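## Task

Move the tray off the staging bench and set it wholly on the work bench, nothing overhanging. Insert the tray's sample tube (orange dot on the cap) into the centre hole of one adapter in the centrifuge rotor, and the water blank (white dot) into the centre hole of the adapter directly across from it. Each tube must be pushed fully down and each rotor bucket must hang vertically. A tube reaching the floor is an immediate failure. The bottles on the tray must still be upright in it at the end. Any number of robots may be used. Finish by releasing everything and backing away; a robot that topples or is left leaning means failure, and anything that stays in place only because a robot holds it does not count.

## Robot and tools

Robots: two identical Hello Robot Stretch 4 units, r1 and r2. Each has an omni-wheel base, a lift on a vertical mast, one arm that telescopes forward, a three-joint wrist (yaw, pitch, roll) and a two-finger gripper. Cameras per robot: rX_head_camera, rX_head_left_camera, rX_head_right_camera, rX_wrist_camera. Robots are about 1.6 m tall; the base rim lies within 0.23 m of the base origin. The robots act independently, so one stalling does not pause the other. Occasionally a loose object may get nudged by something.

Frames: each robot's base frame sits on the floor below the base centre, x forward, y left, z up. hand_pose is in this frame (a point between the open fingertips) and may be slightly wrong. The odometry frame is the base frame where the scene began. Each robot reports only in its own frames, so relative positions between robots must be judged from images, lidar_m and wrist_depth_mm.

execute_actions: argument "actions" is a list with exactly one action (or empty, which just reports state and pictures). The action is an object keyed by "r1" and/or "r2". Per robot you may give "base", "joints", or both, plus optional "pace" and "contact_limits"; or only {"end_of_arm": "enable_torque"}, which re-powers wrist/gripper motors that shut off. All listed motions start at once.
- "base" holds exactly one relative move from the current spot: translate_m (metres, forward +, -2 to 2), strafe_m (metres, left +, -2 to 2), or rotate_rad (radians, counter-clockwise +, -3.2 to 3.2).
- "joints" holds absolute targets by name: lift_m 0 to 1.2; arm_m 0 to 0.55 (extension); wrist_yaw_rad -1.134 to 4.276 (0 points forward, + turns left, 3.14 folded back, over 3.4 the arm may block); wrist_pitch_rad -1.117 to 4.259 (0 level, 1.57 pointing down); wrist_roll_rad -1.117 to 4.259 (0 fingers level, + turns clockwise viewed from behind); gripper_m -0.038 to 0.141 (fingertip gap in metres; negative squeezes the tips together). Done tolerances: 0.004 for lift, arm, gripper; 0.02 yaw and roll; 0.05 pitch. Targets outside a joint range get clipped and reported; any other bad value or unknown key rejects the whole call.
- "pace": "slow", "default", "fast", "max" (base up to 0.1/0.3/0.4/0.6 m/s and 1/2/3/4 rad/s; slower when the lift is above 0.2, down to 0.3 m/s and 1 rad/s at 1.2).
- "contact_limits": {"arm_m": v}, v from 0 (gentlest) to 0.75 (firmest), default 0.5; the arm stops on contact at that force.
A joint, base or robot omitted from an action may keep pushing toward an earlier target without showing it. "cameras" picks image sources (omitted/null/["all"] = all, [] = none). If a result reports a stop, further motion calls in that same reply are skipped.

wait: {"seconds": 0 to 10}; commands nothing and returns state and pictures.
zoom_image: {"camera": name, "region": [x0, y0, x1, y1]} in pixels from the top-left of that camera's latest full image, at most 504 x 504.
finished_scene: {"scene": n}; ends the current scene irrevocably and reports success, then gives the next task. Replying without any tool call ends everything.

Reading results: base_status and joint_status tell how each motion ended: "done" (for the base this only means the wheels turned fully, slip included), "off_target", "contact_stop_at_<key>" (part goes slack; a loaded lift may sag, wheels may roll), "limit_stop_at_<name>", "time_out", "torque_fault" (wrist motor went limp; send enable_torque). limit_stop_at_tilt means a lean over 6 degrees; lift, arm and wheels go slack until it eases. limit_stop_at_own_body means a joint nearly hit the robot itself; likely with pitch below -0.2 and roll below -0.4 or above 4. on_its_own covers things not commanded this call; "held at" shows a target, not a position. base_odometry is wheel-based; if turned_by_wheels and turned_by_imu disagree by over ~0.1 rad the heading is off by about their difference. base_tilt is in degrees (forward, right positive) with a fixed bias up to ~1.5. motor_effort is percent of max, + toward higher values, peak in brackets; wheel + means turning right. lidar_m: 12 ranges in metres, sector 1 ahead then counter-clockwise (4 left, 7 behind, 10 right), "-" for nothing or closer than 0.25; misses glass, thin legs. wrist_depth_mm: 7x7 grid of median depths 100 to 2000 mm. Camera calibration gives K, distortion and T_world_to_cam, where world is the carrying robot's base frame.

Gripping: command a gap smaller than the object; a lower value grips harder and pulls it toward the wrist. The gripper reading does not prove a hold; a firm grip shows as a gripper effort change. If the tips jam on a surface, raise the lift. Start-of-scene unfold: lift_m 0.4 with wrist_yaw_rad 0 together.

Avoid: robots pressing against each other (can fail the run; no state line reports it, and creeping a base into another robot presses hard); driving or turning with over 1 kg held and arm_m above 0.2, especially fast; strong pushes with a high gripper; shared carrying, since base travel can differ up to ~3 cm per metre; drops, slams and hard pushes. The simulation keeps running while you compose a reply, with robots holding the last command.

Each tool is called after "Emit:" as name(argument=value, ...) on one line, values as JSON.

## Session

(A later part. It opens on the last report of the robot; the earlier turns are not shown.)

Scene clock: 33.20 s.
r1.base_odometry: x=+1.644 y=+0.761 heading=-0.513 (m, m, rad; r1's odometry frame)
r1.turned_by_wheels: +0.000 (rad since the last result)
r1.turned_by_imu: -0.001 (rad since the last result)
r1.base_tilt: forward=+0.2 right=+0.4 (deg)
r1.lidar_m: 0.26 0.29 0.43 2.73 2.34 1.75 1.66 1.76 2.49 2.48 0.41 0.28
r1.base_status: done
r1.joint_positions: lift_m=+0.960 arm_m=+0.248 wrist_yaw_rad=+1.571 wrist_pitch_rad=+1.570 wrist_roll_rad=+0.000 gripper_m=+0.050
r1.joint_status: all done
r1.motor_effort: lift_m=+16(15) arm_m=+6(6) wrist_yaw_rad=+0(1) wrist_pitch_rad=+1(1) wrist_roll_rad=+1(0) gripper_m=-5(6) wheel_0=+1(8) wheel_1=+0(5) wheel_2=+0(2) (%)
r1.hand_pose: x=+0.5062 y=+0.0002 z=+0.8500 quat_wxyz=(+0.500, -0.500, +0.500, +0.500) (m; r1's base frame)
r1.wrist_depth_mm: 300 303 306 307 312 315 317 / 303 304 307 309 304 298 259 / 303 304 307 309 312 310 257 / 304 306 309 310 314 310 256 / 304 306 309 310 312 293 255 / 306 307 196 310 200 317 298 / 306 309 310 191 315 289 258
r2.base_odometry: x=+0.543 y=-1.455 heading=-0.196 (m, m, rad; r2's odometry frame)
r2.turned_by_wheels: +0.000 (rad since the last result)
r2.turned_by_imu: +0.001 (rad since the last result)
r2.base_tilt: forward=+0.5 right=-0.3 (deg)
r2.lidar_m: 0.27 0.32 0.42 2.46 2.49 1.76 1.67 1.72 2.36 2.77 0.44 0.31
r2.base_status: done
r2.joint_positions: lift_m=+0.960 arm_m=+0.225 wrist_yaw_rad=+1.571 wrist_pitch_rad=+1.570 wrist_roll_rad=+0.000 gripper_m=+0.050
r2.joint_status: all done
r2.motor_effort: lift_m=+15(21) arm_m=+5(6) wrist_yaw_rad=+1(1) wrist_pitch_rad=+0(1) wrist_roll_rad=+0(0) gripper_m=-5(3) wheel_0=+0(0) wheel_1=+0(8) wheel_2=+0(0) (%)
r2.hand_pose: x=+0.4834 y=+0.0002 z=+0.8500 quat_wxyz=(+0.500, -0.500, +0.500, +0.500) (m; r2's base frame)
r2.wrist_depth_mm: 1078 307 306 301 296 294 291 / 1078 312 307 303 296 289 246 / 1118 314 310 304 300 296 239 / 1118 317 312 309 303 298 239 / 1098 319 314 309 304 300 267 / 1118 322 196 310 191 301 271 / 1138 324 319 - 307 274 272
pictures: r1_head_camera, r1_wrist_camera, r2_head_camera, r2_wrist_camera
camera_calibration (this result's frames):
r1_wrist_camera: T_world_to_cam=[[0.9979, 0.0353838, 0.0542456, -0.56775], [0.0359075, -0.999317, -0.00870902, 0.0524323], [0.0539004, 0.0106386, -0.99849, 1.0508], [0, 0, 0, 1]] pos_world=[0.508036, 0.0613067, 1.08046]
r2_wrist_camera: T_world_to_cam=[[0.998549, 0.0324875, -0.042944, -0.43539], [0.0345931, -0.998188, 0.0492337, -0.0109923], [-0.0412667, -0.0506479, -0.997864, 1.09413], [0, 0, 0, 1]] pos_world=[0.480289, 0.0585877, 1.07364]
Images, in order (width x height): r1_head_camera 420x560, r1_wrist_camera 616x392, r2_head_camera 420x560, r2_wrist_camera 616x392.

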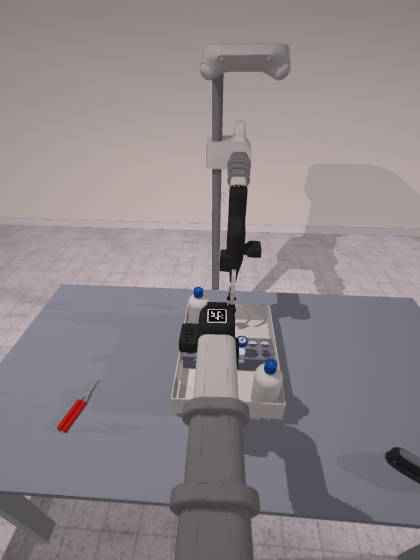

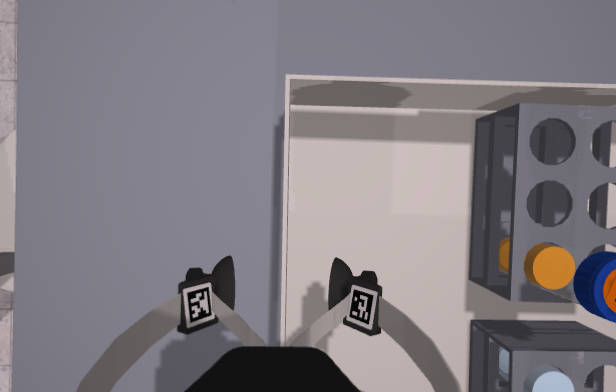

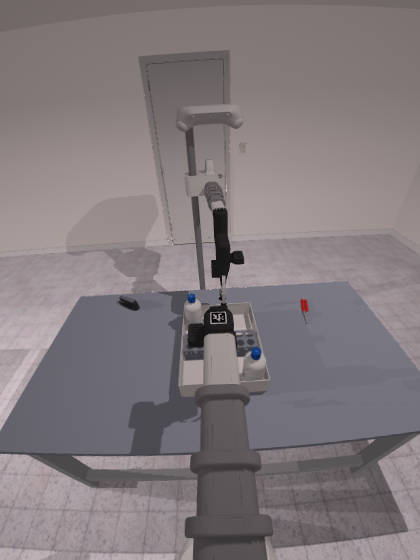

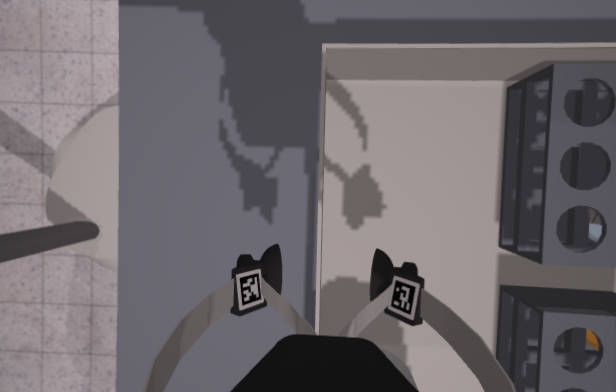

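Emit:
execute_actions(actions=[{"r1":{"base":{"strafe_m":-0.01},"joints":{"lift_m":0.922}},"r2":{"joints":{"lift_m":0.922,"arm_m":0.219}}}], cameras=["r1_wrist_camera","r2_wrist_camera"])

Emit:
execute_actions(actions=[{"r1":{"joints":{"gripper_m":-0.035}},"r2":{"joints":{"gripper_m":-0.035}}}], cameras=["r1_wrist_camera","r2_wrist_camera"])

Emit:
execute_actions(actions=[{"r1":{"joints":{"lift_m":0.95},"pace":"slow"},"r2":{"joints":{"lift_m":0.95},"pace":"slow"}}], cameras=["r1_wrist_camera","r2_wrist_camera","r1_head_camera","r1_head_right_camera"])

Scene clock: 36.40 s.
r1.base_odometry: x=+1.639 y=+0.752 heading=-0.513 (m, m, rad; r1's odometry frame)
r1.turned_by_wheels: +0.000 (rad since the last result)
r1.turned_by_imu: -0.001 (rad since the last result)
r1.base_tilt: forward=+0.2 right=+0.4 (deg)
r1.lidar_m: 0.27 0.30 0.43 2.75 2.36 1.73 1.68 1.78 2.49 2.48 0.38 0.30
r1.base_status: done
r1.joint_positions: lift_m=+0.922 arm_m=+0.248 wrist_yaw_rad=+1.571 wrist_pitch_rad=+1.570 wrist_roll_rad=+0.000 gripper_m=+0.050
r1.joint_status: all done
r1.motor_effort: lift_m=+16(16) arm_m=+6(6) wrist_yaw_rad=+1(1) wrist_pitch_rad=+1(1) wrist_roll_rad=+1(0) gripper_m=-5(5) wheel_0=+1(8) wheel_1=-1(5) wheel_2=+0(2) (%)
r1.hand_pose: x=+0.5062 y=+0.0002 z=+0.8120 quat_wxyz=(+0.500, -0.500, +0.500, +0.500) (m; r1's base frame)
r1.wrist_depth_mm: 264 266 268 271 272 276 279 / 265 267 270 270 272 272 224 / 265 267 271 271 273 276 246 / 265 268 271 272 273 276 247 / 267 270 271 272 274 276 219 / 267 270 196 272 200 277 268 / 268 270 272 173 274 276 230
r2.base_odometry: x=+0.543 y=-1.455 heading=-0.196 (m, m, rad; r2's odometry frame)
r2.turned_by_wheels: +0.000 (rad since the last result)
r2.turned_by_imu: +0.001 (rad since the last result)
r2.base_tilt: forward=+0.4 right=-0.4 (deg)
r2.lidar_m: 0.27 0.30 0.41 2.44 2.49 1.77 1.66 1.73 2.32 2.77 0.43 0.31
r2.base_status: not commanded
r2.joint_positions: lift_m=+0.922 arm_m=+0.220 wrist_yaw_rad=+1.571 wrist_pitch_rad=+1.570 wrist_roll_rad=+0.000 gripper_m=+0.050
r2.joint_status: all done
r2.motor_effort: lift_m=+15(17) arm_m=-5(5) wrist_yaw_rad=+2(1) wrist_pitch_rad=-1(0) wrist_roll_rad=-1(0) gripper_m=-3(3) wheel_0=+0(0) wheel_1=+1(1) wheel_2=+0(0) (%)
r2.hand_pose: x=+0.4783 y=+0.0002 z=+0.8120 quat_wxyz=(+0.500, -0.500, +0.500, +0.500) (m; r2's base frame)
r2.wrist_depth_mm: 1042 271 268 264 211 209 208 / 1060 273 270 266 260 258 250 / 1060 274 271 268 263 259 251 / 854 278 274 271 265 262 253 / 1078 278 276 272 266 264 254 / 1078 282 196 273 192 265 260 / 1078 283 278 - 270 266 258
pictures: r1_wrist_camera, r2_wrist_camera
camera_calibration (this result's frames):
r1_wrist_camera: T_world_to_cam=[[0.9979, 0.0353841, 0.0542456, -0.565691], [0.0359077, -0.999317, -0.00870902, 0.0521014], [0.0539004, 0.0106386, -0.99849, 1.01287], [0, 0, 0, 1]] pos_world=[0.508038, 0.0613068, 1.04248]
r2_wrist_camera: T_world_to_cam=[[0.998549, 0.0324876, -0.042944, -0.431944], [0.0345932, -0.998188, 0.0492336, -0.00894638], [-0.0412667, -0.0506478, -0.997864, 1.05602], [0, 0, 0, 1]] pos_world=[0.475206, 0.0585877, 1.03565]
Images, in order (width x height): r1_wrist_camera 616x392, r2_wrist_camera 616x392.

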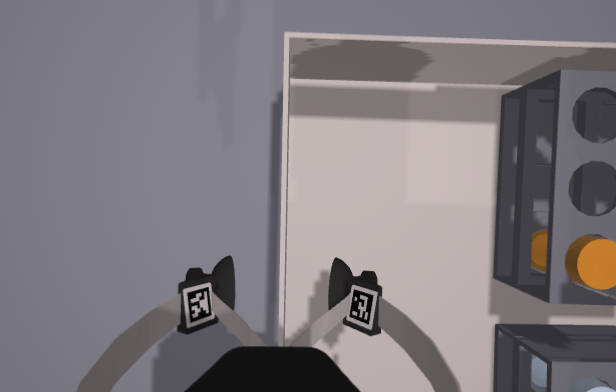

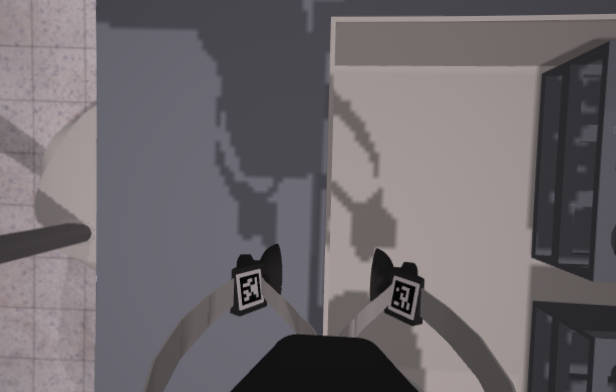

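Scene clock: 37.93 s.
r1.base_odometry: x=+1.639 y=+0.752 heading=-0.513 (m, m, rad; r1's odometry frame)
r1.turned_by_wheels: +0.000 (rad since the last result)
r1.turned_by_imu: +0.000 (rad since the last result)
r1.base_tilt: forward=+0.2 right=+0.3 (deg)
r1.lidar_m: 0.27 0.29 0.43 2.75 2.31 1.75 1.66 1.78 2.55 2.46 0.41 0.29
r1.base_status: not commanded
r1.joint_positions: lift_m=+0.922 arm_m=+0.248 wrist_yaw_rad=+1.571 wrist_pitch_rad=+1.570 wrist_roll_rad=+0.000 gripper_m=-0.035
r1.joint_status: all done
r1.motor_effort: lift_m=+19(19) arm_m=+6(6) wrist_yaw_rad=+1(1) wrist_pitch_rad=+1(1) wrist_roll_rad=+0(1) gripper_m=-19(12) wheel_0=+1(1) wheel_1=+0(0) wheel_2=+0(0) (%)
r1.hand_pose: x=+0.5063 y=+0.0003 z=+0.8118 quat_wxyz=(+0.500, -0.500, +0.500, +0.500) (m; r1's base frame)
r1.wrist_depth_mm: 263 265 267 268 271 273 274 / 264 266 267 263 264 266 233 / 264 266 268 264 265 267 238 / 265 267 270 265 267 268 240 / 266 267 271 267 268 270 225 / 266 267 182 192 270 271 268 / 266 159 271 229 270 268 236
r2.base_odometry: x=+0.543 y=-1.455 heading=-0.196 (m, m, rad; r2's odometry frame)
r2.turned_by_wheels: +0.000 (rad since the last result)
r2.turned_by_imu: +0.001 (rad since the last result)
r2.base_tilt: forward=+0.2 right=-0.3 (deg)
r2.lidar_m: 0.29 0.31 0.42 2.47 2.47 1.78 1.67 1.73 2.36 2.76 0.43 0.30
r2.base_status: not commanded
r2.joint_positions: lift_m=+0.922 arm_m=+0.220 wrist_yaw_rad=+1.571 wrist_pitch_rad=+1.570 wrist_roll_rad=+0.000 gripper_m=-0.034
r2.joint_status: all done
r2.motor_effort: lift_m=+18(18) arm_m=-5(5) wrist_yaw_rad=+2(1) wrist_pitch_rad=-1(2) wrist_roll_rad=+0(0) gripper_m=-23(23) wheel_0=-1(0) wheel_1=+0(0) wheel_2=-1(0) (%)
r2.hand_pose: x=+0.4783 y=+0.0002 z=+0.8118 quat_wxyz=(+0.500, -0.500, +0.500, +0.500) (m; r2's base frame)
r2.wrist_depth_mm: 1042 271 266 263 211 209 207 / 1060 271 267 265 255 253 244 / 1042 273 270 267 257 254 247 / 842 276 272 268 259 256 248 / 1078 278 274 262 260 257 249 / 1060 281 177 202 179 258 255 / 1098 283 279 - 263 258 251
pictures: r1_wrist_camera, r2_wrist_camera
camera_calibration (this result's frames):
r1_wrist_camera: T_world_to_cam=[[0.9979, 0.0353801, 0.0542481, -0.565759], [0.0359076, -0.999317, -0.00877931, 0.0521739], [0.0539004, 0.0107088, -0.998489, 1.01263], [0, 0, 0, 1]] pos_world=[0.508116, 0.0613108, 1.04225]
r2_wrist_camera: T_world_to_cam=[[0.998542, 0.0327095, -0.0429438, -0.431949], [0.0348149, -0.99818, 0.0492309, -0.00903651], [-0.0412553, -0.0506542, -0.997864, 1.05578], [0, 0, 0, 1]] pos_world=[0.47519, 0.0585884, 1.03542]
Images, in order (width x height): r1_wrist_camera 616x392, r2_wrist_camera 616x392.

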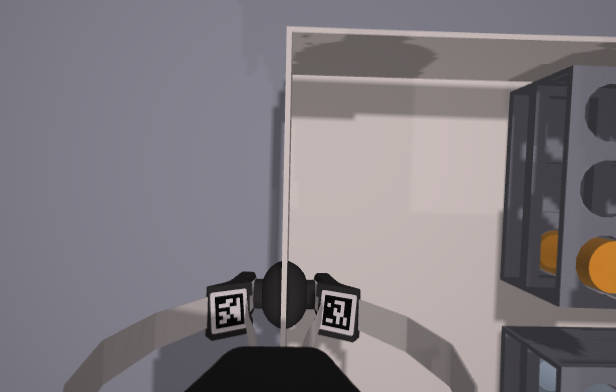

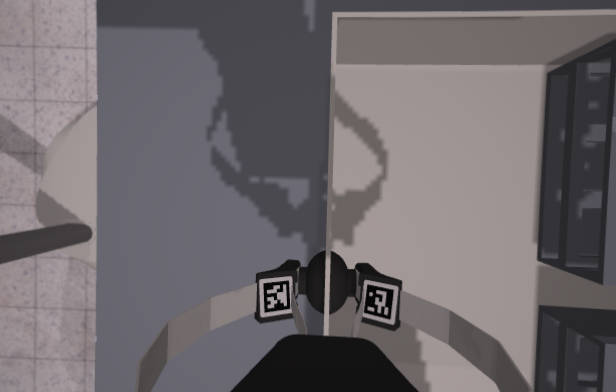

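Scene clock: 38.97 s.
r1.base_odometry: x=+1.639 y=+0.752 heading=-0.513 (m, m, rad; r1's odometry frame)
r1.turned_by_wheels: +0.000 (rad since the last result)
r1.turned_by_imu: +0.000 (rad since the last result)
r1.base_tilt: forward=+0.2 right=+0.4 (deg)
r1.lidar_m: 0.26 0.31 0.43 2.70 2.33 1.73 1.65 1.73 2.53 2.48 0.40 0.29
r1.base_status: not commanded
r1.joint_positions: lift_m=+0.949 arm_m=+0.248 wrist_yaw_rad=+1.571 wrist_pitch_rad=+1.570 wrist_roll_rad=+0.000 gripper_m=-0.035
r1.joint_status: all done
r1.motor_effort: lift_m=+26(25) arm_m=+6(6) wrist_yaw_rad=+0(1) wrist_pitch_rad=+1(1) wrist_roll_rad=+1(1) gripper_m=-17(18) wheel_0=+1(1) wheel_1=-1(0) wheel_2=+0(0) (%)
r1.hand_pose: x=+0.5063 y=+0.0003 z=+0.8392 quat_wxyz=(+0.500, -0.500, +0.500, +0.500) (m; r1's base frame)
r1.wrist_depth_mm: 290 293 294 296 298 300 304 / 290 293 294 263 264 266 233 / 291 294 296 264 265 267 239 / 291 296 297 265 267 267 240 / 293 296 297 266 268 270 225 / 294 294 182 191 270 271 268 / 294 159 298 230 271 268 237
r2.base_odometry: x=+0.543 y=-1.455 heading=-0.196 (m, m, rad; r2's odometry frame)
r2.turned_by_wheels: +0.000 (rad since the last result)
r2.turned_by_imu: +0.000 (rad since the last result)
r2.base_tilt: forward=+0.4 right=-0.4 (deg)
r2.lidar_m: 0.26 0.30 0.39 2.47 2.46 1.78 1.68 1.73 2.36 2.76 0.45 0.31
r2.base_status: not commanded
r2.joint_positions: lift_m=+0.949 arm_m=+0.220 wrist_yaw_rad=+1.571 wrist_pitch_rad=+1.570 wrist_roll_rad=+0.000 gripper_m=-0.034
r2.joint_status: all done
r2.motor_effort: lift_m=+25(24) arm_m=-5(5) wrist_yaw_rad=+1(2) wrist_pitch_rad=-1(0) wrist_roll_rad=+0(0) gripper_m=-22(22) wheel_0=+0(0) wheel_1=+0(0) wheel_2=+0(0) (%)
r2.hand_pose: x=+0.4783 y=+0.0002 z=+0.8392 quat_wxyz=(+0.500, -0.500, +0.500, +0.500) (m; r2's base frame)
r2.wrist_depth_mm: 1078 297 294 289 211 208 207 / 1078 298 296 293 256 252 244 / 1078 301 298 293 258 254 247 / 1078 303 301 296 259 256 249 / 1098 307 301 263 259 257 248 / 1098 309 178 202 180 258 255 / 1138 310 307 - 263 259 252
pictures: r1_head_camera, r1_head_right_camera, r1_wrist_camera, r2_wrist_camera
camera_calibration (this result's frames):
r1_wrist_camera: T_world_to_cam=[[0.9979, 0.0353803, 0.0542481, -0.567249], [0.0359078, -0.999317, -0.00877943, 0.0524146], [0.0539004, 0.0107089, -0.998489, 1.04001], [0, 0, 0, 1]] pos_world=[0.508119, 0.0613108, 1.06967]
r2_wrist_camera: T_world_to_cam=[[0.998542, 0.0327093, -0.0429438, -0.430769], [0.0348148, -0.99818, 0.049231, -0.0103871], [-0.0412553, -0.0506543, -0.997864, 1.08315], [0, 0, 0, 1]] pos_world=[0.475188, 0.0585884, 1.06285]
Images, in order (width x height): r1_head_camera 420x560, r1_head_right_camera 420x672, r1_wrist_camera 616x392, r2_wrist_camera 616x392.

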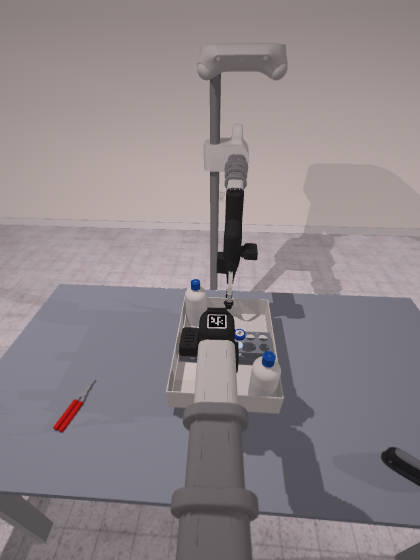

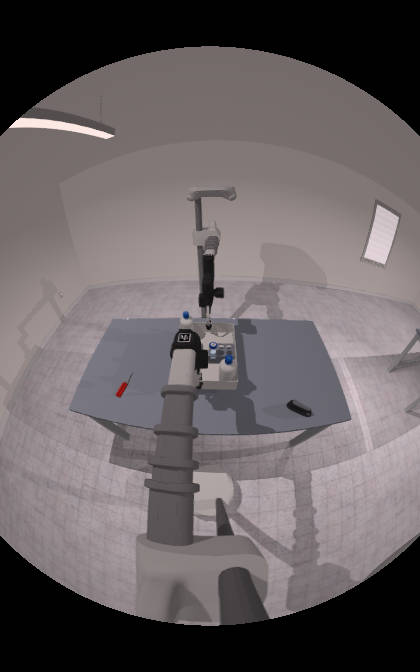

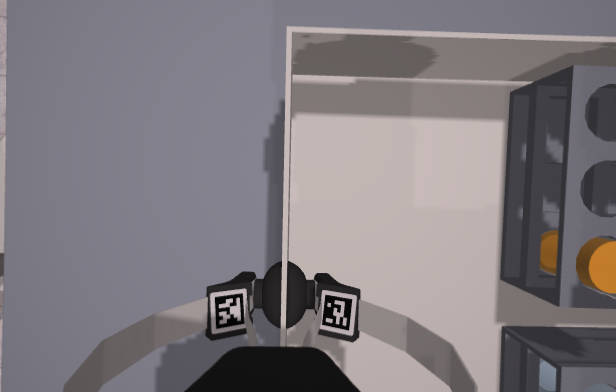

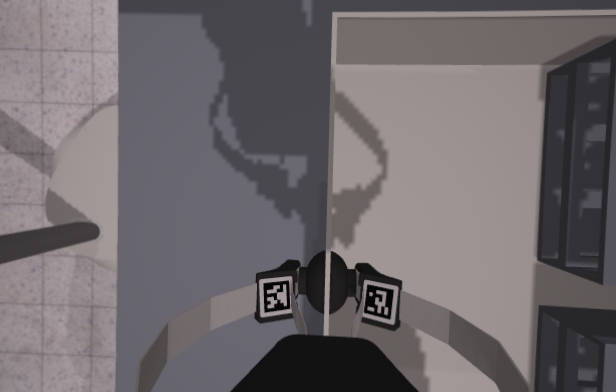

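Emit:
execute_actions(actions=[{"r1":{"base":{"strafe_m":-0.4},"joints":{"lift_m":1.04},"pace":"slow"},"r2":{"base":{"strafe_m":0.4},"joints":{"lift_m":1.04},"pace":"slow"}}], cameras=["r1_wrist_camera","r2_wrist_camera","r1_head_camera"])

Scene clock: 45.03 s.
r1.base_odometry: x=+1.443 y=+0.403 heading=-0.512 (m, m, rad; r1's odometry frame)
r1.turned_by_wheels: +0.000 (rad since the last result)
r1.turned_by_imu: +0.000 (rad since the last result)
r1.base_tilt: forward=+0.2 right=+0.4 (deg)
r1.lidar_m: 0.26 0.28 0.42 3.16 2.36 1.72 1.68 1.82 2.55 2.08 0.39 0.27
r1.base_status: done
r1.joint_positions: lift_m=+1.039 arm_m=+0.248 wrist_yaw_rad=+1.571 wrist_pitch_rad=+1.569 wrist_roll_rad=+0.000 gripper_m=-0.035
r1.joint_status: all done
r1.motor_effort: lift_m=+26(27) arm_m=+6(6) wrist_yaw_rad=+1(1) wrist_pitch_rad=+4(5) wrist_roll_rad=+1(0) gripper_m=-15(18) wheel_0=+4(5) wheel_1=+2(7) wheel_2=-3(3) (%)
r1.hand_pose: x=+0.5063 y=+0.0006 z=+0.9292 quat_wxyz=(+0.500, -0.500, +0.499, +0.501) (m; r1's base frame)
r1.wrist_depth_mm: 1138 379 382 213 387 389 392 / 1138 379 384 259 262 258 220 / 931 382 387 260 264 265 235 / 917 384 387 263 264 265 237 / 904 382 384 265 266 267 207 / 1160 387 185 190 267 268 254 / 1160 338 387 256 267 266 233
r2.base_odometry: x=+0.620 y=-1.063 heading=-0.196 (m, m, rad; r2's odometry frame)
r2.turned_by_wheels: +0.000 (rad since the last result)
r2.turned_by_imu: +0.003 (rad since the last result)
r2.base_tilt: forward=+0.3 right=-0.2 (deg)
r2.lidar_m: 0.29 0.31 0.41 2.06 2.46 1.79 1.69 1.75 2.37 3.17 0.41 0.29
r2.base_status: done
r2.joint_positions: lift_m=+1.039 arm_m=+0.219 wrist_yaw_rad=+1.571 wrist_pitch_rad=+1.569 wrist_roll_rad=+0.000 gripper_m=-0.034
r2.joint_status: all done
r2.motor_effort: lift_m=+25(26) arm_m=-2(5) wrist_yaw_rad=+1(2) wrist_pitch_rad=+1(2) wrist_roll_rad=+0(0) gripper_m=-24(22) wheel_0=+2(8) wheel_1=+4(6) wheel_2=-3(4) (%)
r2.hand_pose: x=+0.4777 y=+0.0004 z=+0.9292 quat_wxyz=(+0.500, -0.500, +0.500, +0.500) (m; r2's base frame)
r2.wrist_depth_mm: 1182 1138 379 377 211 207 206 / 1160 1160 384 377 255 251 240 / 1182 960 387 382 257 253 245 / 1182 976 389 382 258 254 245 / 1205 960 392 260 258 256 247 / 1205 1182 178 204 180 256 253 / 1229 1182 397 - 260 256 249
pictures: r1_head_camera, r1_wrist_camera, r2_wrist_camera
camera_calibration (this result's frames):
r1_wrist_camera: T_world_to_cam=[[0.997899, 0.0353667, 0.0542921, -0.572186], [0.035962, -0.999303, -0.0100278, 0.0547019], [0.0538996, 0.0119591, -0.998475, 1.12985], [0, 0, 0, 1]] pos_world=[0.508118, 0.061388, 1.15974]
r2_wrist_camera: T_world_to_cam=[[0.998539, 0.0328233, -0.0429212, -0.426359], [0.0348989, -0.998211, 0.0485382, -0.0139879], [-0.0412513, -0.0499652, -0.997899, 1.17299], [0, 0, 0, 1]] pos_world=[0.474612, 0.0586403, 1.1529]
Images, in order (width x height): r1_head_camera 420x560, r1_wrist_camera 616x392, r2_wrist_camera 616x392.

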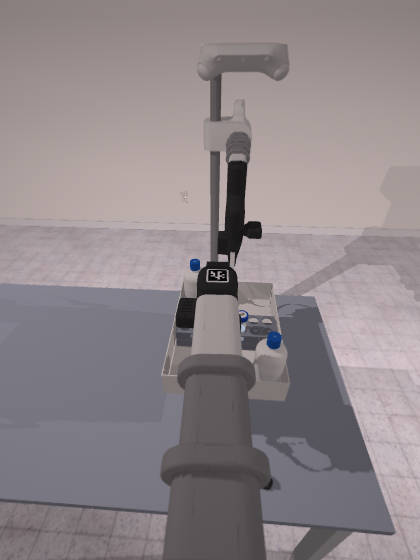

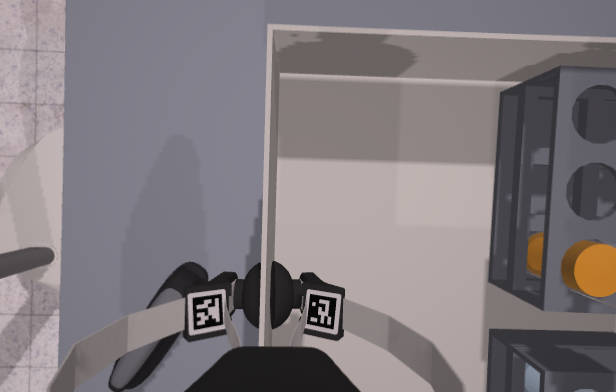

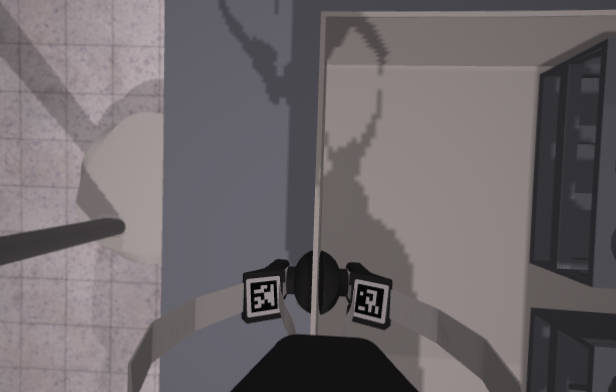

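Emit:
execute_actions(actions=[{"r1":{"base":{"rotate_rad":-0.02},"joints":{"arm_m":0.238,"wrist_yaw_rad":1.591},"pace":"slow"},"r2":{"base":{"rotate_rad":0.018},"joints":{"arm_m":0.213,"wrist_yaw_rad":1.551},"pace":"slow"}}], cameras=["r1_wrist_camera","r2_wrist_camera"])

Emit:
execute_actions(actions=[{"r1":{"base":{"strafe_m":-0.5},"pace":"slow"},"r2":{"base":{"strafe_m":0.5},"pace":"slow"}}], cameras=["r1_wrist_camera","r2_wrist_camera","r1_head_camera"])

Scene clock: 50.17 s.
r1.base_odometry: x=+1.443 y=+0.403 heading=-0.532 (m, m, rad; r1's odometry frame)
r1.turned_by_wheels: -0.020 (rad since the last result)
r1.turned_by_imu: -0.021 (rad since the last result)
r1.base_tilt: forward=+0.2 right=+0.4 (deg)
r1.lidar_m: 0.25 0.26 0.40 3.16 2.43 1.73 1.68 1.80 2.50 2.10 0.39 0.27
r1.base_status: done
r1.joint_positions: lift_m=+1.039 arm_m=+0.239 wrist_yaw_rad=+1.591 wrist_pitch_rad=+1.569 wrist_roll_rad=+0.000 gripper_m=-0.035
r1.joint_status: all done
r1.motor_effort: lift_m=+26(26) arm_m=-5(5) wrist_yaw_rad=+0(4) wrist_pitch_rad=+3(8) wrist_roll_rad=+0(1) gripper_m=-17(18) wheel_0=+2(8) wheel_1=+4(5) wheel_2=-1(1) (%)
r1.hand_pose: x=+0.4972 y=+0.0022 z=+0.9292 quat_wxyz=(+0.495, -0.505, +0.494, +0.505) (m; r1's base frame)
r1.wrist_depth_mm: 1118 379 382 384 389 392 394 / 1138 382 384 260 262 263 230 / 917 379 387 263 265 266 237 / 931 382 384 264 266 266 237 / 931 384 384 265 267 268 223 / 1138 384 183 197 268 270 267 / 1160 342 387 223 271 271 233
r2.base_odometry: x=+0.620 y=-1.063 heading=-0.178 (m, m, rad; r2's odometry frame)
r2.turned_by_wheels: +0.018 (rad since the last result)
r2.turned_by_imu: +0.019 (rad since the last result)
r2.base_tilt: forward=+0.3 right=-0.4 (deg)
r2.lidar_m: 0.27 0.29 0.43 2.06 2.44 1.78 1.68 1.73 2.44 1.15 0.43 0.30
r2.base_status: done
r2.joint_positions: lift_m=+1.039 arm_m=+0.214 wrist_yaw_rad=+1.551 wrist_pitch_rad=+1.570 wrist_roll_rad=+0.000 gripper_m=-0.034
r2.joint_status: all done
r2.motor_effort: lift_m=+25(25) arm_m=-4(4) wrist_yaw_rad=+0(0) wrist_pitch_rad=+0(4) wrist_roll_rad=+0(0) gripper_m=-23(23) wheel_0=+2(4) wheel_1=+0(2) wheel_2=-3(7) (%)
r2.hand_pose: x=+0.4720 y=-0.0014 z=+0.9292 quat_wxyz=(+0.505, -0.495, +0.505, +0.495) (m; r2's base frame)
r2.wrist_depth_mm: 1160 1138 382 377 211 209 208 / 1182 1160 384 379 256 253 243 / 1182 960 387 382 257 254 247 / 1182 960 389 387 259 256 248 / 1182 946 394 263 260 256 248 / 1205 1205 177 199 179 257 254 / 1205 1205 399 - 262 204 250
pictures: r1_wrist_camera, r2_wrist_camera
camera_calibration (this result's frames):
r1_wrist_camera: T_world_to_cam=[[0.996995, 0.0552776, 0.0542772, -0.562819], [0.055878, -0.998391, -0.00960725, 0.0463563], [0.0536588, 0.0126113, -0.99848, 1.13044], [0, 0, 0, 1]] pos_world=[0.497879, 0.0631368, 1.15971]
r2_wrist_camera: T_world_to_cam=[[0.998992, 0.0130983, -0.0429324, -0.420866], [0.015195, -0.998689, 0.0488813, -0.00662967], [-0.0422359, -0.0494844, -0.997881, 1.17311], [0, 0, 0, 1]] pos_world=[0.47009, 0.0569424, 1.15288]
Images, in order (width x height): r1_wrist_camera 616x392, r2_wrist_camera 616x392.

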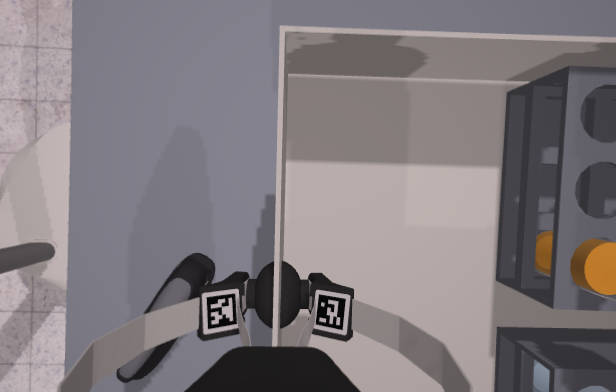

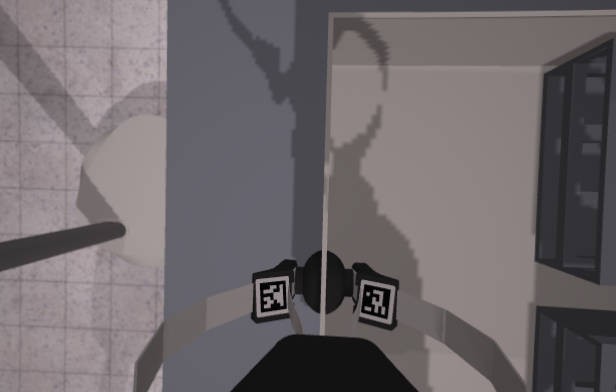

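Scene clock: 56.30 s.
r1.base_odometry: x=+1.189 y=-0.027 heading=-0.532 (m, m, rad; r1's odometry frame)
r1.turned_by_wheels: +0.000 (rad since the last result)
r1.turned_by_imu: -0.001 (rad since the last result)
r1.base_tilt: forward=+0.2 right=+0.3 (deg)
r1.lidar_m: 0.44 0.27 0.35 1.14 2.44 1.76 1.71 1.81 2.55 1.59 1.62 0.50
r1.base_status: done
r1.joint_positions: lift_m=+1.039 arm_m=+0.239 wrist_yaw_rad=+1.591 wrist_pitch_rad=+1.569 wrist_roll_rad=+0.000 gripper_m=-0.035
r1.joint_status: not commanded
r1.motor_effort: lift_m=+26(26) arm_m=-4(5) wrist_yaw_rad=+0(1) wrist_pitch_rad=+4(4) wrist_roll_rad=+0(1) gripper_m=-17(19) wheel_0=+3(10) wheel_1=+0(2) wheel_2=-2(3) (%)
r1.hand_pose: x=+0.4970 y=+0.0023 z=+0.9292 quat_wxyz=(+0.495, -0.505, +0.494, +0.506) (m; r1's base frame)
r1.wrist_depth_mm: 1138 382 382 214 389 392 394 / 1138 382 387 259 263 259 221 / 931 917 1060 262 264 265 236 / 931 931 1160 264 264 265 237 / 931 946 1182 265 266 267 209 / 1138 1160 183 190 267 270 254 / 1160 1160 1182 239 268 266 232
r2.base_odometry: x=+0.709 y=-0.571 heading=-0.178 (m, m, rad; r2's odometry frame)
r2.turned_by_wheels: +0.000 (rad since the last result)
r2.turned_by_imu: +0.003 (rad since the last result)
r2.base_tilt: forward=+0.4 right=-0.4 (deg)
r2.lidar_m: 0.45 0.50 1.59 1.56 2.42 1.76 1.69 1.76 2.37 1.16 0.42 0.32
r2.base_status: done
r2.joint_positions: lift_m=+1.039 arm_m=+0.213 wrist_yaw_rad=+1.551 wrist_pitch_rad=+1.570 wrist_roll_rad=+0.000 gripper_m=-0.034
r2.joint_status: not commanded
r2.motor_effort: lift_m=+25(25) arm_m=-3(4) wrist_yaw_rad=+0(0) wrist_pitch_rad=+0(0) wrist_roll_rad=+0(0) gripper_m=-23(23) wheel_0=+0(4) wheel_1=+3(8) wheel_2=-1(3) (%)
r2.hand_pose: x=+0.4718 y=-0.0013 z=+0.9292 quat_wxyz=(+0.505, -0.495, +0.505, +0.495) (m; r2's base frame)
r2.wrist_depth_mm: 1160 1160 1118 1118 211 208 207 / 1160 1160 1138 1118 255 252 243 / 1182 946 1138 1118 256 253 244 / 1182 960 946 1138 258 254 246 / 1205 976 1160 260 259 256 247 / 1229 1182 178 223 180 257 253 / 1205 1205 402 - 260 256 250
pictures: r1_head_camera, r1_wrist_camera, r2_wrist_camera
camera_calibration (this result's frames):
r1_wrist_camera: T_world_to_cam=[[0.996995, 0.0552638, 0.0542864, -0.562558], [0.0558784, -0.998389, -0.00986957, 0.0466909], [0.0536535, 0.0128734, -0.998477, 1.13045], [0, 0, 0, 1]] pos_world=[0.497605, 0.063152, 1.15973]
r2_wrist_camera: T_world_to_cam=[[0.998992, 0.0130979, -0.042926, -0.420657], [0.0151859, -0.998699, 0.0486838, -0.00638262], [-0.0422325, -0.0492866, -0.997891, 1.17312], [0, 0, 0, 1]] pos_world=[0.469874, 0.0569545, 1.1529]
Images, in order (width x height): r1_head_camera 420x560, r1_wrist_camera 616x392, r2_wrist_camera 616x392.

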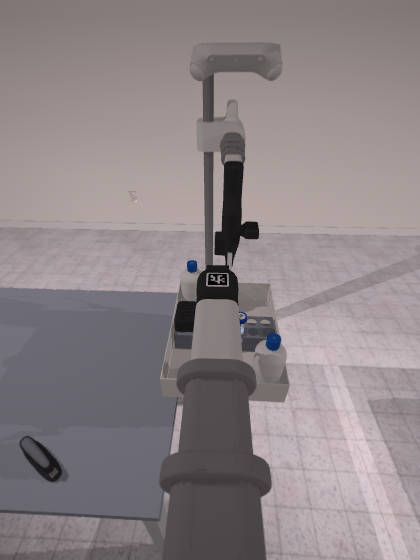

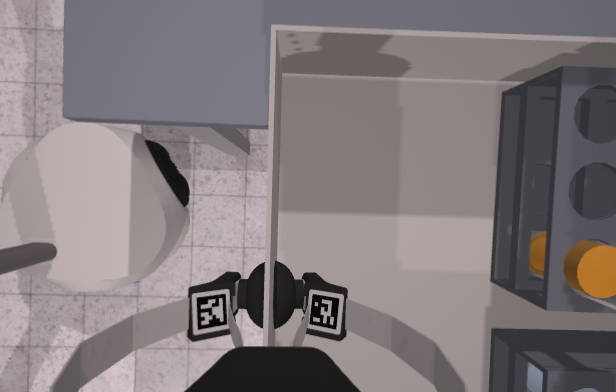

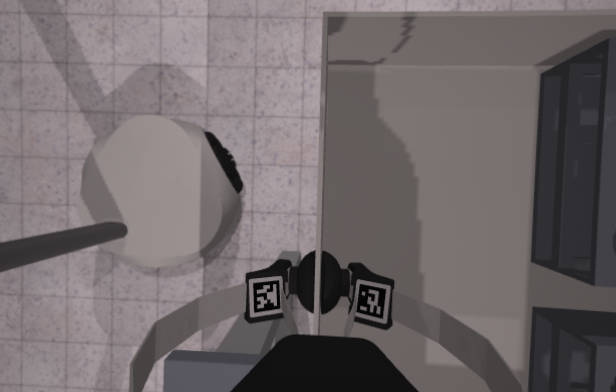

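Emit:
execute_actions(actions=[{"r1":{"base":{"translate_m":-0.013},"pace":"slow"}}], cameras=[])

Emit:
execute_actions(actions=[{"r1":{"base":{"rotate_rad":-0.014},"joints":{"wrist_yaw_rad":1.605},"pace":"slow"}}], cameras=["r1_wrist_camera"])

Emit:
execute_actions(actions=[{"r1":{"base":{"strafe_m":-0.7}},"r2":{"base":{"strafe_m":0.7}}}], cameras=["r1_wrist_camera","r2_wrist_camera","r1_head_right_camera"])

Scene clock: 58.63 s.
r1.base_odometry: x=+1.178 y=-0.021 heading=-0.532 (m, m, rad; r1's odometry frame)
r1.turned_by_wheels: +0.000 (rad since the last result)
r1.turned_by_imu: -0.001 (rad since the last result)
r1.base_tilt: forward=+0.2 right=+0.4 (deg)
r1.lidar_m: 0.46 0.29 0.39 1.22 2.40 1.76 1.70 1.79 2.50 1.60 1.63 0.51
r1.base_status: done
r1.joint_positions: lift_m=+1.039 arm_m=+0.239 wrist_yaw_rad=+1.591 wrist_pitch_rad=+1.569 wrist_roll_rad=+0.000 gripper_m=-0.035
r1.joint_status: not commanded
r1.motor_effort: lift_m=+26(26) arm_m=-4(4) wrist_yaw_rad=+1(1) wrist_pitch_rad=+4(4) wrist_roll_rad=+1(1) gripper_m=-16(18) wheel_0=-2(6) wheel_1=-3(4) wheel_2=+1(2) (%)
r1.hand_pose: x=+0.4970 y=+0.0023 z=+0.9292 quat_wxyz=(+0.495, -0.505, +0.494, +0.506) (m; r1's base frame)
r1.wrist_depth_mm: 1118 382 382 384 389 392 394 / 1138 382 384 263 264 265 229 / 917 917 1160 264 264 266 238 / 917 931 1160 265 267 267 238 / 931 946 1160 265 268 270 222 / 1160 1160 182 197 268 271 267 / 1138 1160 1160 221 271 268 233
r2.base_odometry: x=+0.709 y=-0.571 heading=-0.178 (m, m, rad; r2's odometry frame)
r2.turned_by_wheels: +0.000 (rad since the last result)
r2.turned_by_imu: +0.001 (rad since the last result)
r2.base_tilt: forward=+0.3 right=-0.5 (deg)
r2.lidar_m: 0.44 0.48 1.60 1.57 2.45 1.77 1.70 1.77 2.41 1.16 0.43 0.32
r2.base_status: not commanded
r2.joint_positions: lift_m=+1.039 arm_m=+0.213 wrist_yaw_rad=+1.551 wrist_pitch_rad=+1.570 wrist_roll_rad=+0.000 gripper_m=-0.034
r2.joint_status: not commanded
r2.motor_effort: lift_m=+25(24) arm_m=-3(3) wrist_yaw_rad=+0(0) wrist_pitch_rad=+2(0) wrist_roll_rad=+0(0) gripper_m=-21(23) wheel_0=-1(0) wheel_1=+3(3) wheel_2=-2(2) (%)
r2.hand_pose: x=+0.4718 y=-0.0013 z=+0.9292 quat_wxyz=(+0.505, -0.495, +0.505, +0.495) (m; r2's base frame)
r2.wrist_depth_mm: 1138 1138 1118 1118 211 208 208 / 1182 1160 1138 1118 255 253 242 / 1182 946 1160 1118 257 256 247 / 1182 946 931 1138 259 256 248 / 1182 960 1160 263 259 257 249 / 1205 1160 177 200 179 257 255 / 1205 1182 402 - 262 147 251
pictures: none
No camera images: the call's "cameras" was empty. Leave "cameras" out to get every camera's image.

Scene clock: 59.17 s.
r1.base_odometry: x=+1.178 y=-0.021 heading=-0.546 (m, m, rad; r1's odometry frame)
r1.turned_by_wheels: -0.014 (rad since the last result)
r1.turned_by_imu: -0.014 (rad since the last result)
r1.base_tilt: forward=+0.3 right=+0.3 (deg)
r1.lidar_m: 0.47 0.31 0.40 1.11 2.44 1.76 1.69 1.81 2.49 1.58 1.61 0.49
r1.base_status: done
r1.joint_positions: lift_m=+1.039 arm_m=+0.239 wrist_yaw_rad=+1.605 wrist_pitch_rad=+1.569 wrist_roll_rad=+0.000 gripper_m=-0.035
r1.joint_status: all done
r1.motor_effort: lift_m=+26(26) arm_m=-4(4) wrist_yaw_rad=-1(0) wrist_pitch_rad=+4(4) wrist_roll_rad=+0(0) gripper_m=-18(17) wheel_0=+0(1) wheel_1=+0(0) wheel_2=+1(6) (%)
r1.hand_pose: x=+0.4969 y=+0.0036 z=+0.9292 quat_wxyz=(+0.492, -0.508, +0.491, +0.509) (m; r1's base frame)
r1.wrist_depth_mm: 1160 379 384 214 389 392 394 / 1138 382 384 262 263 262 236 / 931 931 1160 263 265 266 237 / 931 931 1160 265 267 267 238 / 931 931 1160 265 268 270 222 / 1138 1160 182 197 267 272 263 / 1138 1160 1160 256 271 268 234
r2.base_odometry: x=+0.709 y=-0.571 heading=-0.178 (m, m, rad; r2's odometry frame)
r2.turned_by_wheels: +0.000 (rad since the last result)
r2.turned_by_imu: +0.000 (rad since the last result)
r2.base_tilt: forward=+0.4 right=-0.3 (deg)
r2.lidar_m: 0.45 0.49 1.57 1.56 2.44 1.77 1.69 1.75 2.37 1.16 0.43 0.33
r2.base_status: not commanded
r2.joint_positions: lift_m=+1.039 arm_m=+0.213 wrist_yaw_rad=+1.552 wrist_pitch_rad=+1.569 wrist_roll_rad=+0.000 gripper_m=-0.034
r2.joint_status: not commanded
r2.motor_effort: lift_m=+25(25) arm_m=-3(3) wrist_yaw_rad=-1(0) wrist_pitch_rad=+1(2) wrist_roll_rad=+1(0) gripper_m=-22(24) wheel_0=-1(0) wheel_1=+3(3) wheel_2=-2(2) (%)
r2.hand_pose: x=+0.4718 y=-0.0013 z=+0.9292 quat_wxyz=(+0.505, -0.495, +0.504, +0.496) (m; r2's base frame)
r2.wrist_depth_mm: 1160 1160 1118 1118 212 211 211 / 1182 1160 1160 1118 256 254 246 / 1160 960 1138 1138 257 255 246 / 1182 960 946 1138 259 256 247 / 1182 960 1138 262 259 258 249 / 1205 1182 178 200 179 258 254 / 1205 1205 402 - 262 146 251
pictures: r1_wrist_camera
camera_calibration (this result's frames):
r1_wrist_camera: T_world_to_cam=[[0.9961, 0.0695568, 0.0542884, -0.562192], [0.0701946, -0.997484, -0.00992747, 0.0408979], [0.0534613, 0.0136995, -0.998476, 1.13053], [0, 0, 0, 1]] pos_world=[0.496689, 0.0644116, 1.15973]
Images, in order (width x height): r1_wrist_camera 616x392.

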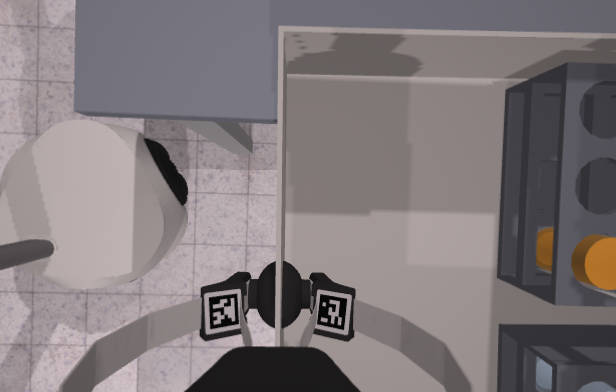

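Scene clock: 62.83 s.
r1.base_odometry: x=+0.814 y=-0.619 heading=-0.546 (m, m, rad; r1's odometry frame)
r1.turned_by_wheels: +0.000 (rad since the last result)
r1.turned_by_imu: +0.002 (rad since the last result)
r1.base_tilt: forward=+0.1 right=+0.4 (deg)
r1.lidar_m: 0.44 0.50 0.87 1.15 2.39 1.79 1.70 1.80 2.48 1.06 0.89 0.50
r1.base_status: done
r1.joint_positions: lift_m=+1.040 arm_m=+0.239 wrist_yaw_rad=+1.605 wrist_pitch_rad=+1.569 wrist_roll_rad=+0.000 gripper_m=-0.035
r1.joint_status: not commanded
r1.motor_effort: lift_m=+25(26) arm_m=-4(4) wrist_yaw_rad=+0(1) wrist_pitch_rad=+4(6) wrist_roll_rad=+0(1) gripper_m=-19(18) wheel_0=+2(12) wheel_1=+3(8) wheel_2=+0(1) (%)
r1.hand_pose: x=+0.4969 y=+0.0036 z=+0.9292 quat_wxyz=(+0.492, -0.508, +0.491, +0.509) (m; r1's base frame)
r1.wrist_depth_mm: 1138 1138 1138 214 1160 1160 1182 / 1118 1138 1160 262 263 262 225 / 931 976 1160 264 264 266 236 / 931 931 1160 264 266 266 238 / 931 931 1182 265 267 268 220 / 1138 1138 183 191 268 270 266 / 1138 1138 1160 267 270 268 230
r2.base_odometry: x=+0.832 y=+0.118 heading=-0.177 (m, m, rad; r2's odometry frame)
r2.turned_by_wheels: +0.000 (rad since the last result)
r2.turned_by_imu: +0.003 (rad since the last result)
r2.base_tilt: forward=+0.2 right=-0.3 (deg)
r2.lidar_m: 0.45 0.46 0.87 1.13 2.43 1.76 1.69 1.75 2.43 1.18 0.90 0.46
r2.base_status: done
r2.joint_positions: lift_m=+1.040 arm_m=+0.213 wrist_yaw_rad=+1.552 wrist_pitch_rad=+1.570 wrist_roll_rad=+0.000 gripper_m=-0.034
r2.joint_status: not commanded
r2.motor_effort: lift_m=+24(25) arm_m=-3(3) wrist_yaw_rad=+0(0) wrist_pitch_rad=+1(3) wrist_roll_rad=+1(1) gripper_m=-22(23) wheel_0=+3(11) wheel_1=+2(9) wheel_2=-1(1) (%)
r2.hand_pose: x=+0.4718 y=-0.0013 z=+0.9293 quat_wxyz=(+0.505, -0.495, +0.504, +0.495) (m; r2's base frame)
r2.wrist_depth_mm: 1160 1160 1138 1138 212 210 209 / 1160 1160 1160 1118 255 253 246 / 1160 931 1138 1118 258 254 246 / 1182 960 960 1138 258 255 247 / 1182 960 1160 262 260 256 248 / 1205 1205 178 199 178 257 253 / 1205 1182 1182 - 262 204 250
pictures: r1_head_right_camera, r1_wrist_camera, r2_wrist_camera
camera_calibration (this result's frames):
r1_wrist_camera: T_world_to_cam=[[0.996096, 0.0696134, 0.0542866, -0.562191], [0.0702484, -0.997481, -0.00987684, 0.0408148], [0.0534623, 0.0136518, -0.998477, 1.13059], [0, 0, 0, 1]] pos_world=[0.496685, 0.0644134, 1.15979]
r2_wrist_camera: T_world_to_cam=[[0.998986, 0.0135585, -0.0429249, -0.420652], [0.0156455, -0.998693, 0.048662, -0.00655847], [-0.042209, -0.0492842, -0.997893, 1.17317], [0, 0, 0, 1]] pos_world=[0.469846, 0.0569726, 1.15296]
Images, in order (width x height): r1_head_right_camera 420x672, r1_wrist_camera 616x392, r2_wrist_camera 616x392.

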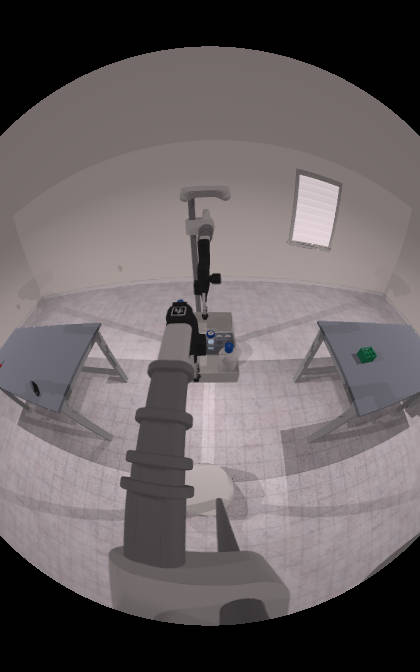

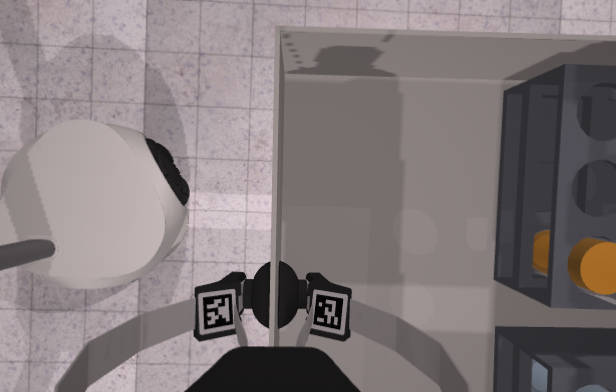

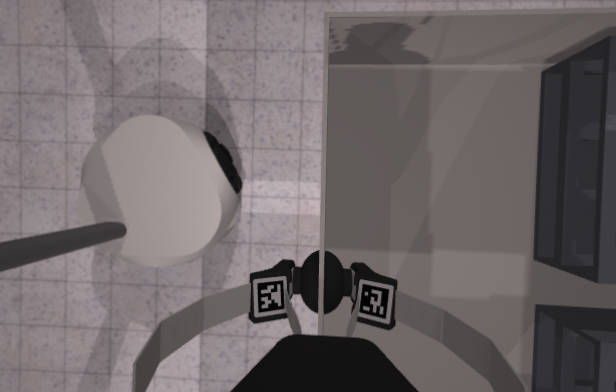

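Emit:
execute_actions(actions=[{"r1":{"base":{"strafe_m":-0.6},"joints":{"arm_m":0.231}},"r2":{"base":{"strafe_m":0.6}}}], cameras=["r1_wrist_camera","r2_wrist_camera","r1_head_right_camera","r2_head_left_camera"])

Scene clock: 66.90 s.
r1.base_odometry: x=+0.503 y=-1.132 heading=-0.545 (m, m, rad; r1's odometry frame)
r1.turned_by_wheels: +0.000 (rad since the last result)
r1.turned_by_imu: +0.001 (rad since the last result)
r1.base_tilt: forward=+0.2 right=+0.3 (deg)
r1.lidar_m: 0.46 3.17 1.48 1.46 2.37 1.77 1.71 1.81 2.49 1.06 0.39 0.39
r1.base_status: done
r1.joint_positions: lift_m=+1.040 arm_m=+0.232 wrist_yaw_rad=+1.605 wrist_pitch_rad=+1.569 wrist_roll_rad=+0.000 gripper_m=-0.035
r1.joint_status: all done
r1.motor_effort: lift_m=+25(25) arm_m=-5(6) wrist_yaw_rad=+0(1) wrist_pitch_rad=+4(7) wrist_roll_rad=+1(0) gripper_m=-18(16) wheel_0=+2(10) wheel_1=+3(5) wheel_2=+0(0) (%)
r1.hand_pose: x=+0.4901 y=+0.0035 z=+0.9293 quat_wxyz=(+0.492, -0.508, +0.491, +0.509) (m; r1's base frame)
r1.wrist_depth_mm: 1118 1138 1138 1160 1182 1160 1205 / 1138 1138 1160 262 263 262 226 / 931 931 1160 263 265 266 236 / 917 931 1160 264 265 267 237 / 946 931 1160 266 266 268 220 / 1138 1160 183 192 267 270 267 / 1160 1160 809 267 270 268 231
r2.base_odometry: x=+0.938 y=+0.709 heading=-0.177 (m, m, rad; r2's odometry frame)
r2.turned_by_wheels: +0.000 (rad since the last result)
r2.turned_by_imu: +0.003 (rad since the last result)
r2.base_tilt: forward=+0.3 right=-0.4 (deg)
r2.lidar_m: 0.45 0.38 0.42 1.14 2.41 1.78 1.70 1.75 2.38 1.47 1.49 0.47
r2.base_status: done
r2.joint_positions: lift_m=+1.040 arm_m=+0.213 wrist_yaw_rad=+1.551 wrist_pitch_rad=+1.570 wrist_roll_rad=+0.000 gripper_m=-0.034
r2.joint_status: not commanded
r2.motor_effort: lift_m=+24(24) arm_m=-3(3) wrist_yaw_rad=+1(0) wrist_pitch_rad=+0(3) wrist_roll_rad=+1(1) gripper_m=-22(24) wheel_0=+3(12) wheel_1=+2(9) wheel_2=-1(2) (%)
r2.hand_pose: x=+0.4718 y=-0.0014 z=+0.9293 quat_wxyz=(+0.505, -0.495, +0.505, +0.495) (m; r2's base frame)
r2.wrist_depth_mm: 1182 1160 1138 402 211 209 208 / 1160 1160 1138 820 255 252 246 / 1160 946 1138 1160 257 254 246 / 1182 960 960 1160 258 255 247 / 1205 976 1160 262 259 256 247 / 1205 1182 178 198 179 257 253 / 1205 1205 1182 - 262 203 251
pictures: r1_head_right_camera, r1_wrist_camera, r2_head_left_camera, r2_wrist_camera
camera_calibration (this result's frames):
r1_wrist_camera: T_world_to_cam=[[0.996104, 0.0694984, 0.0542816, -0.555388], [0.0701256, -0.997491, -0.00973377, 0.0411699], [0.0534689, 0.0135024, -0.998478, 1.13097], [0, 0, 0, 1]] pos_world=[0.489865, 0.0643944, 1.1598]
r2_wrist_camera: T_world_to_cam=[[0.998988, 0.0134243, -0.0429303, -0.420645], [0.0155184, -0.998687, 0.0488244, -0.00670854], [-0.0422185, -0.0494412, -0.997884, 1.17319], [0, 0, 0, 1]] pos_world=[0.469854, 0.0569511, 1.15298]
Images, in order (width x height): r1_head_right_camera 420x672, r1_wrist_camera 616x392, r2_head_left_camera 420x672, r2_wrist_camera 616x392.

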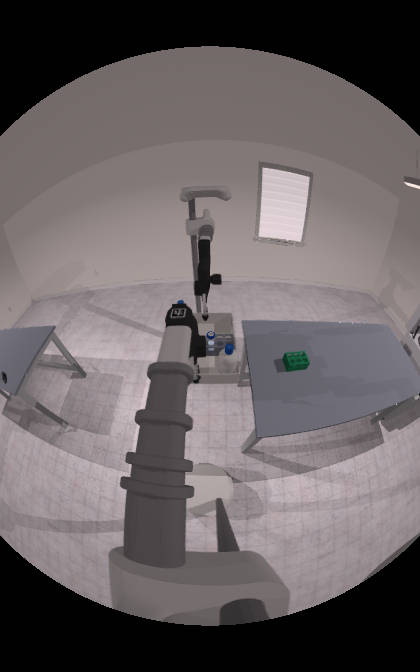

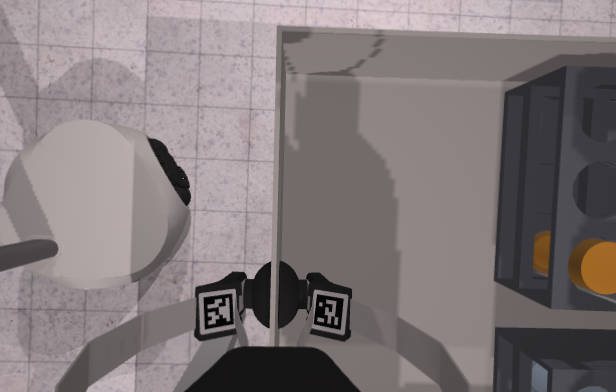

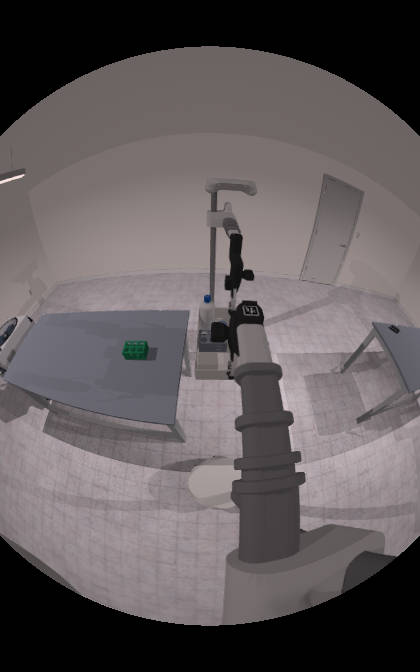

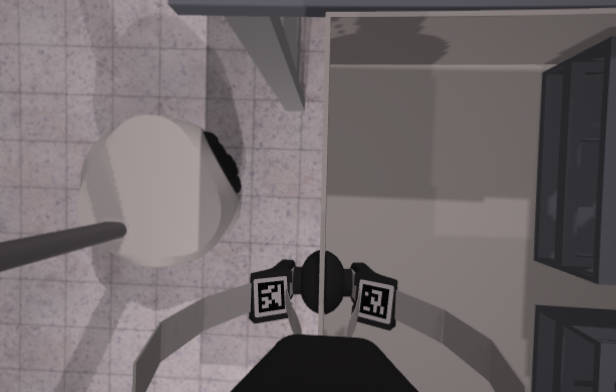

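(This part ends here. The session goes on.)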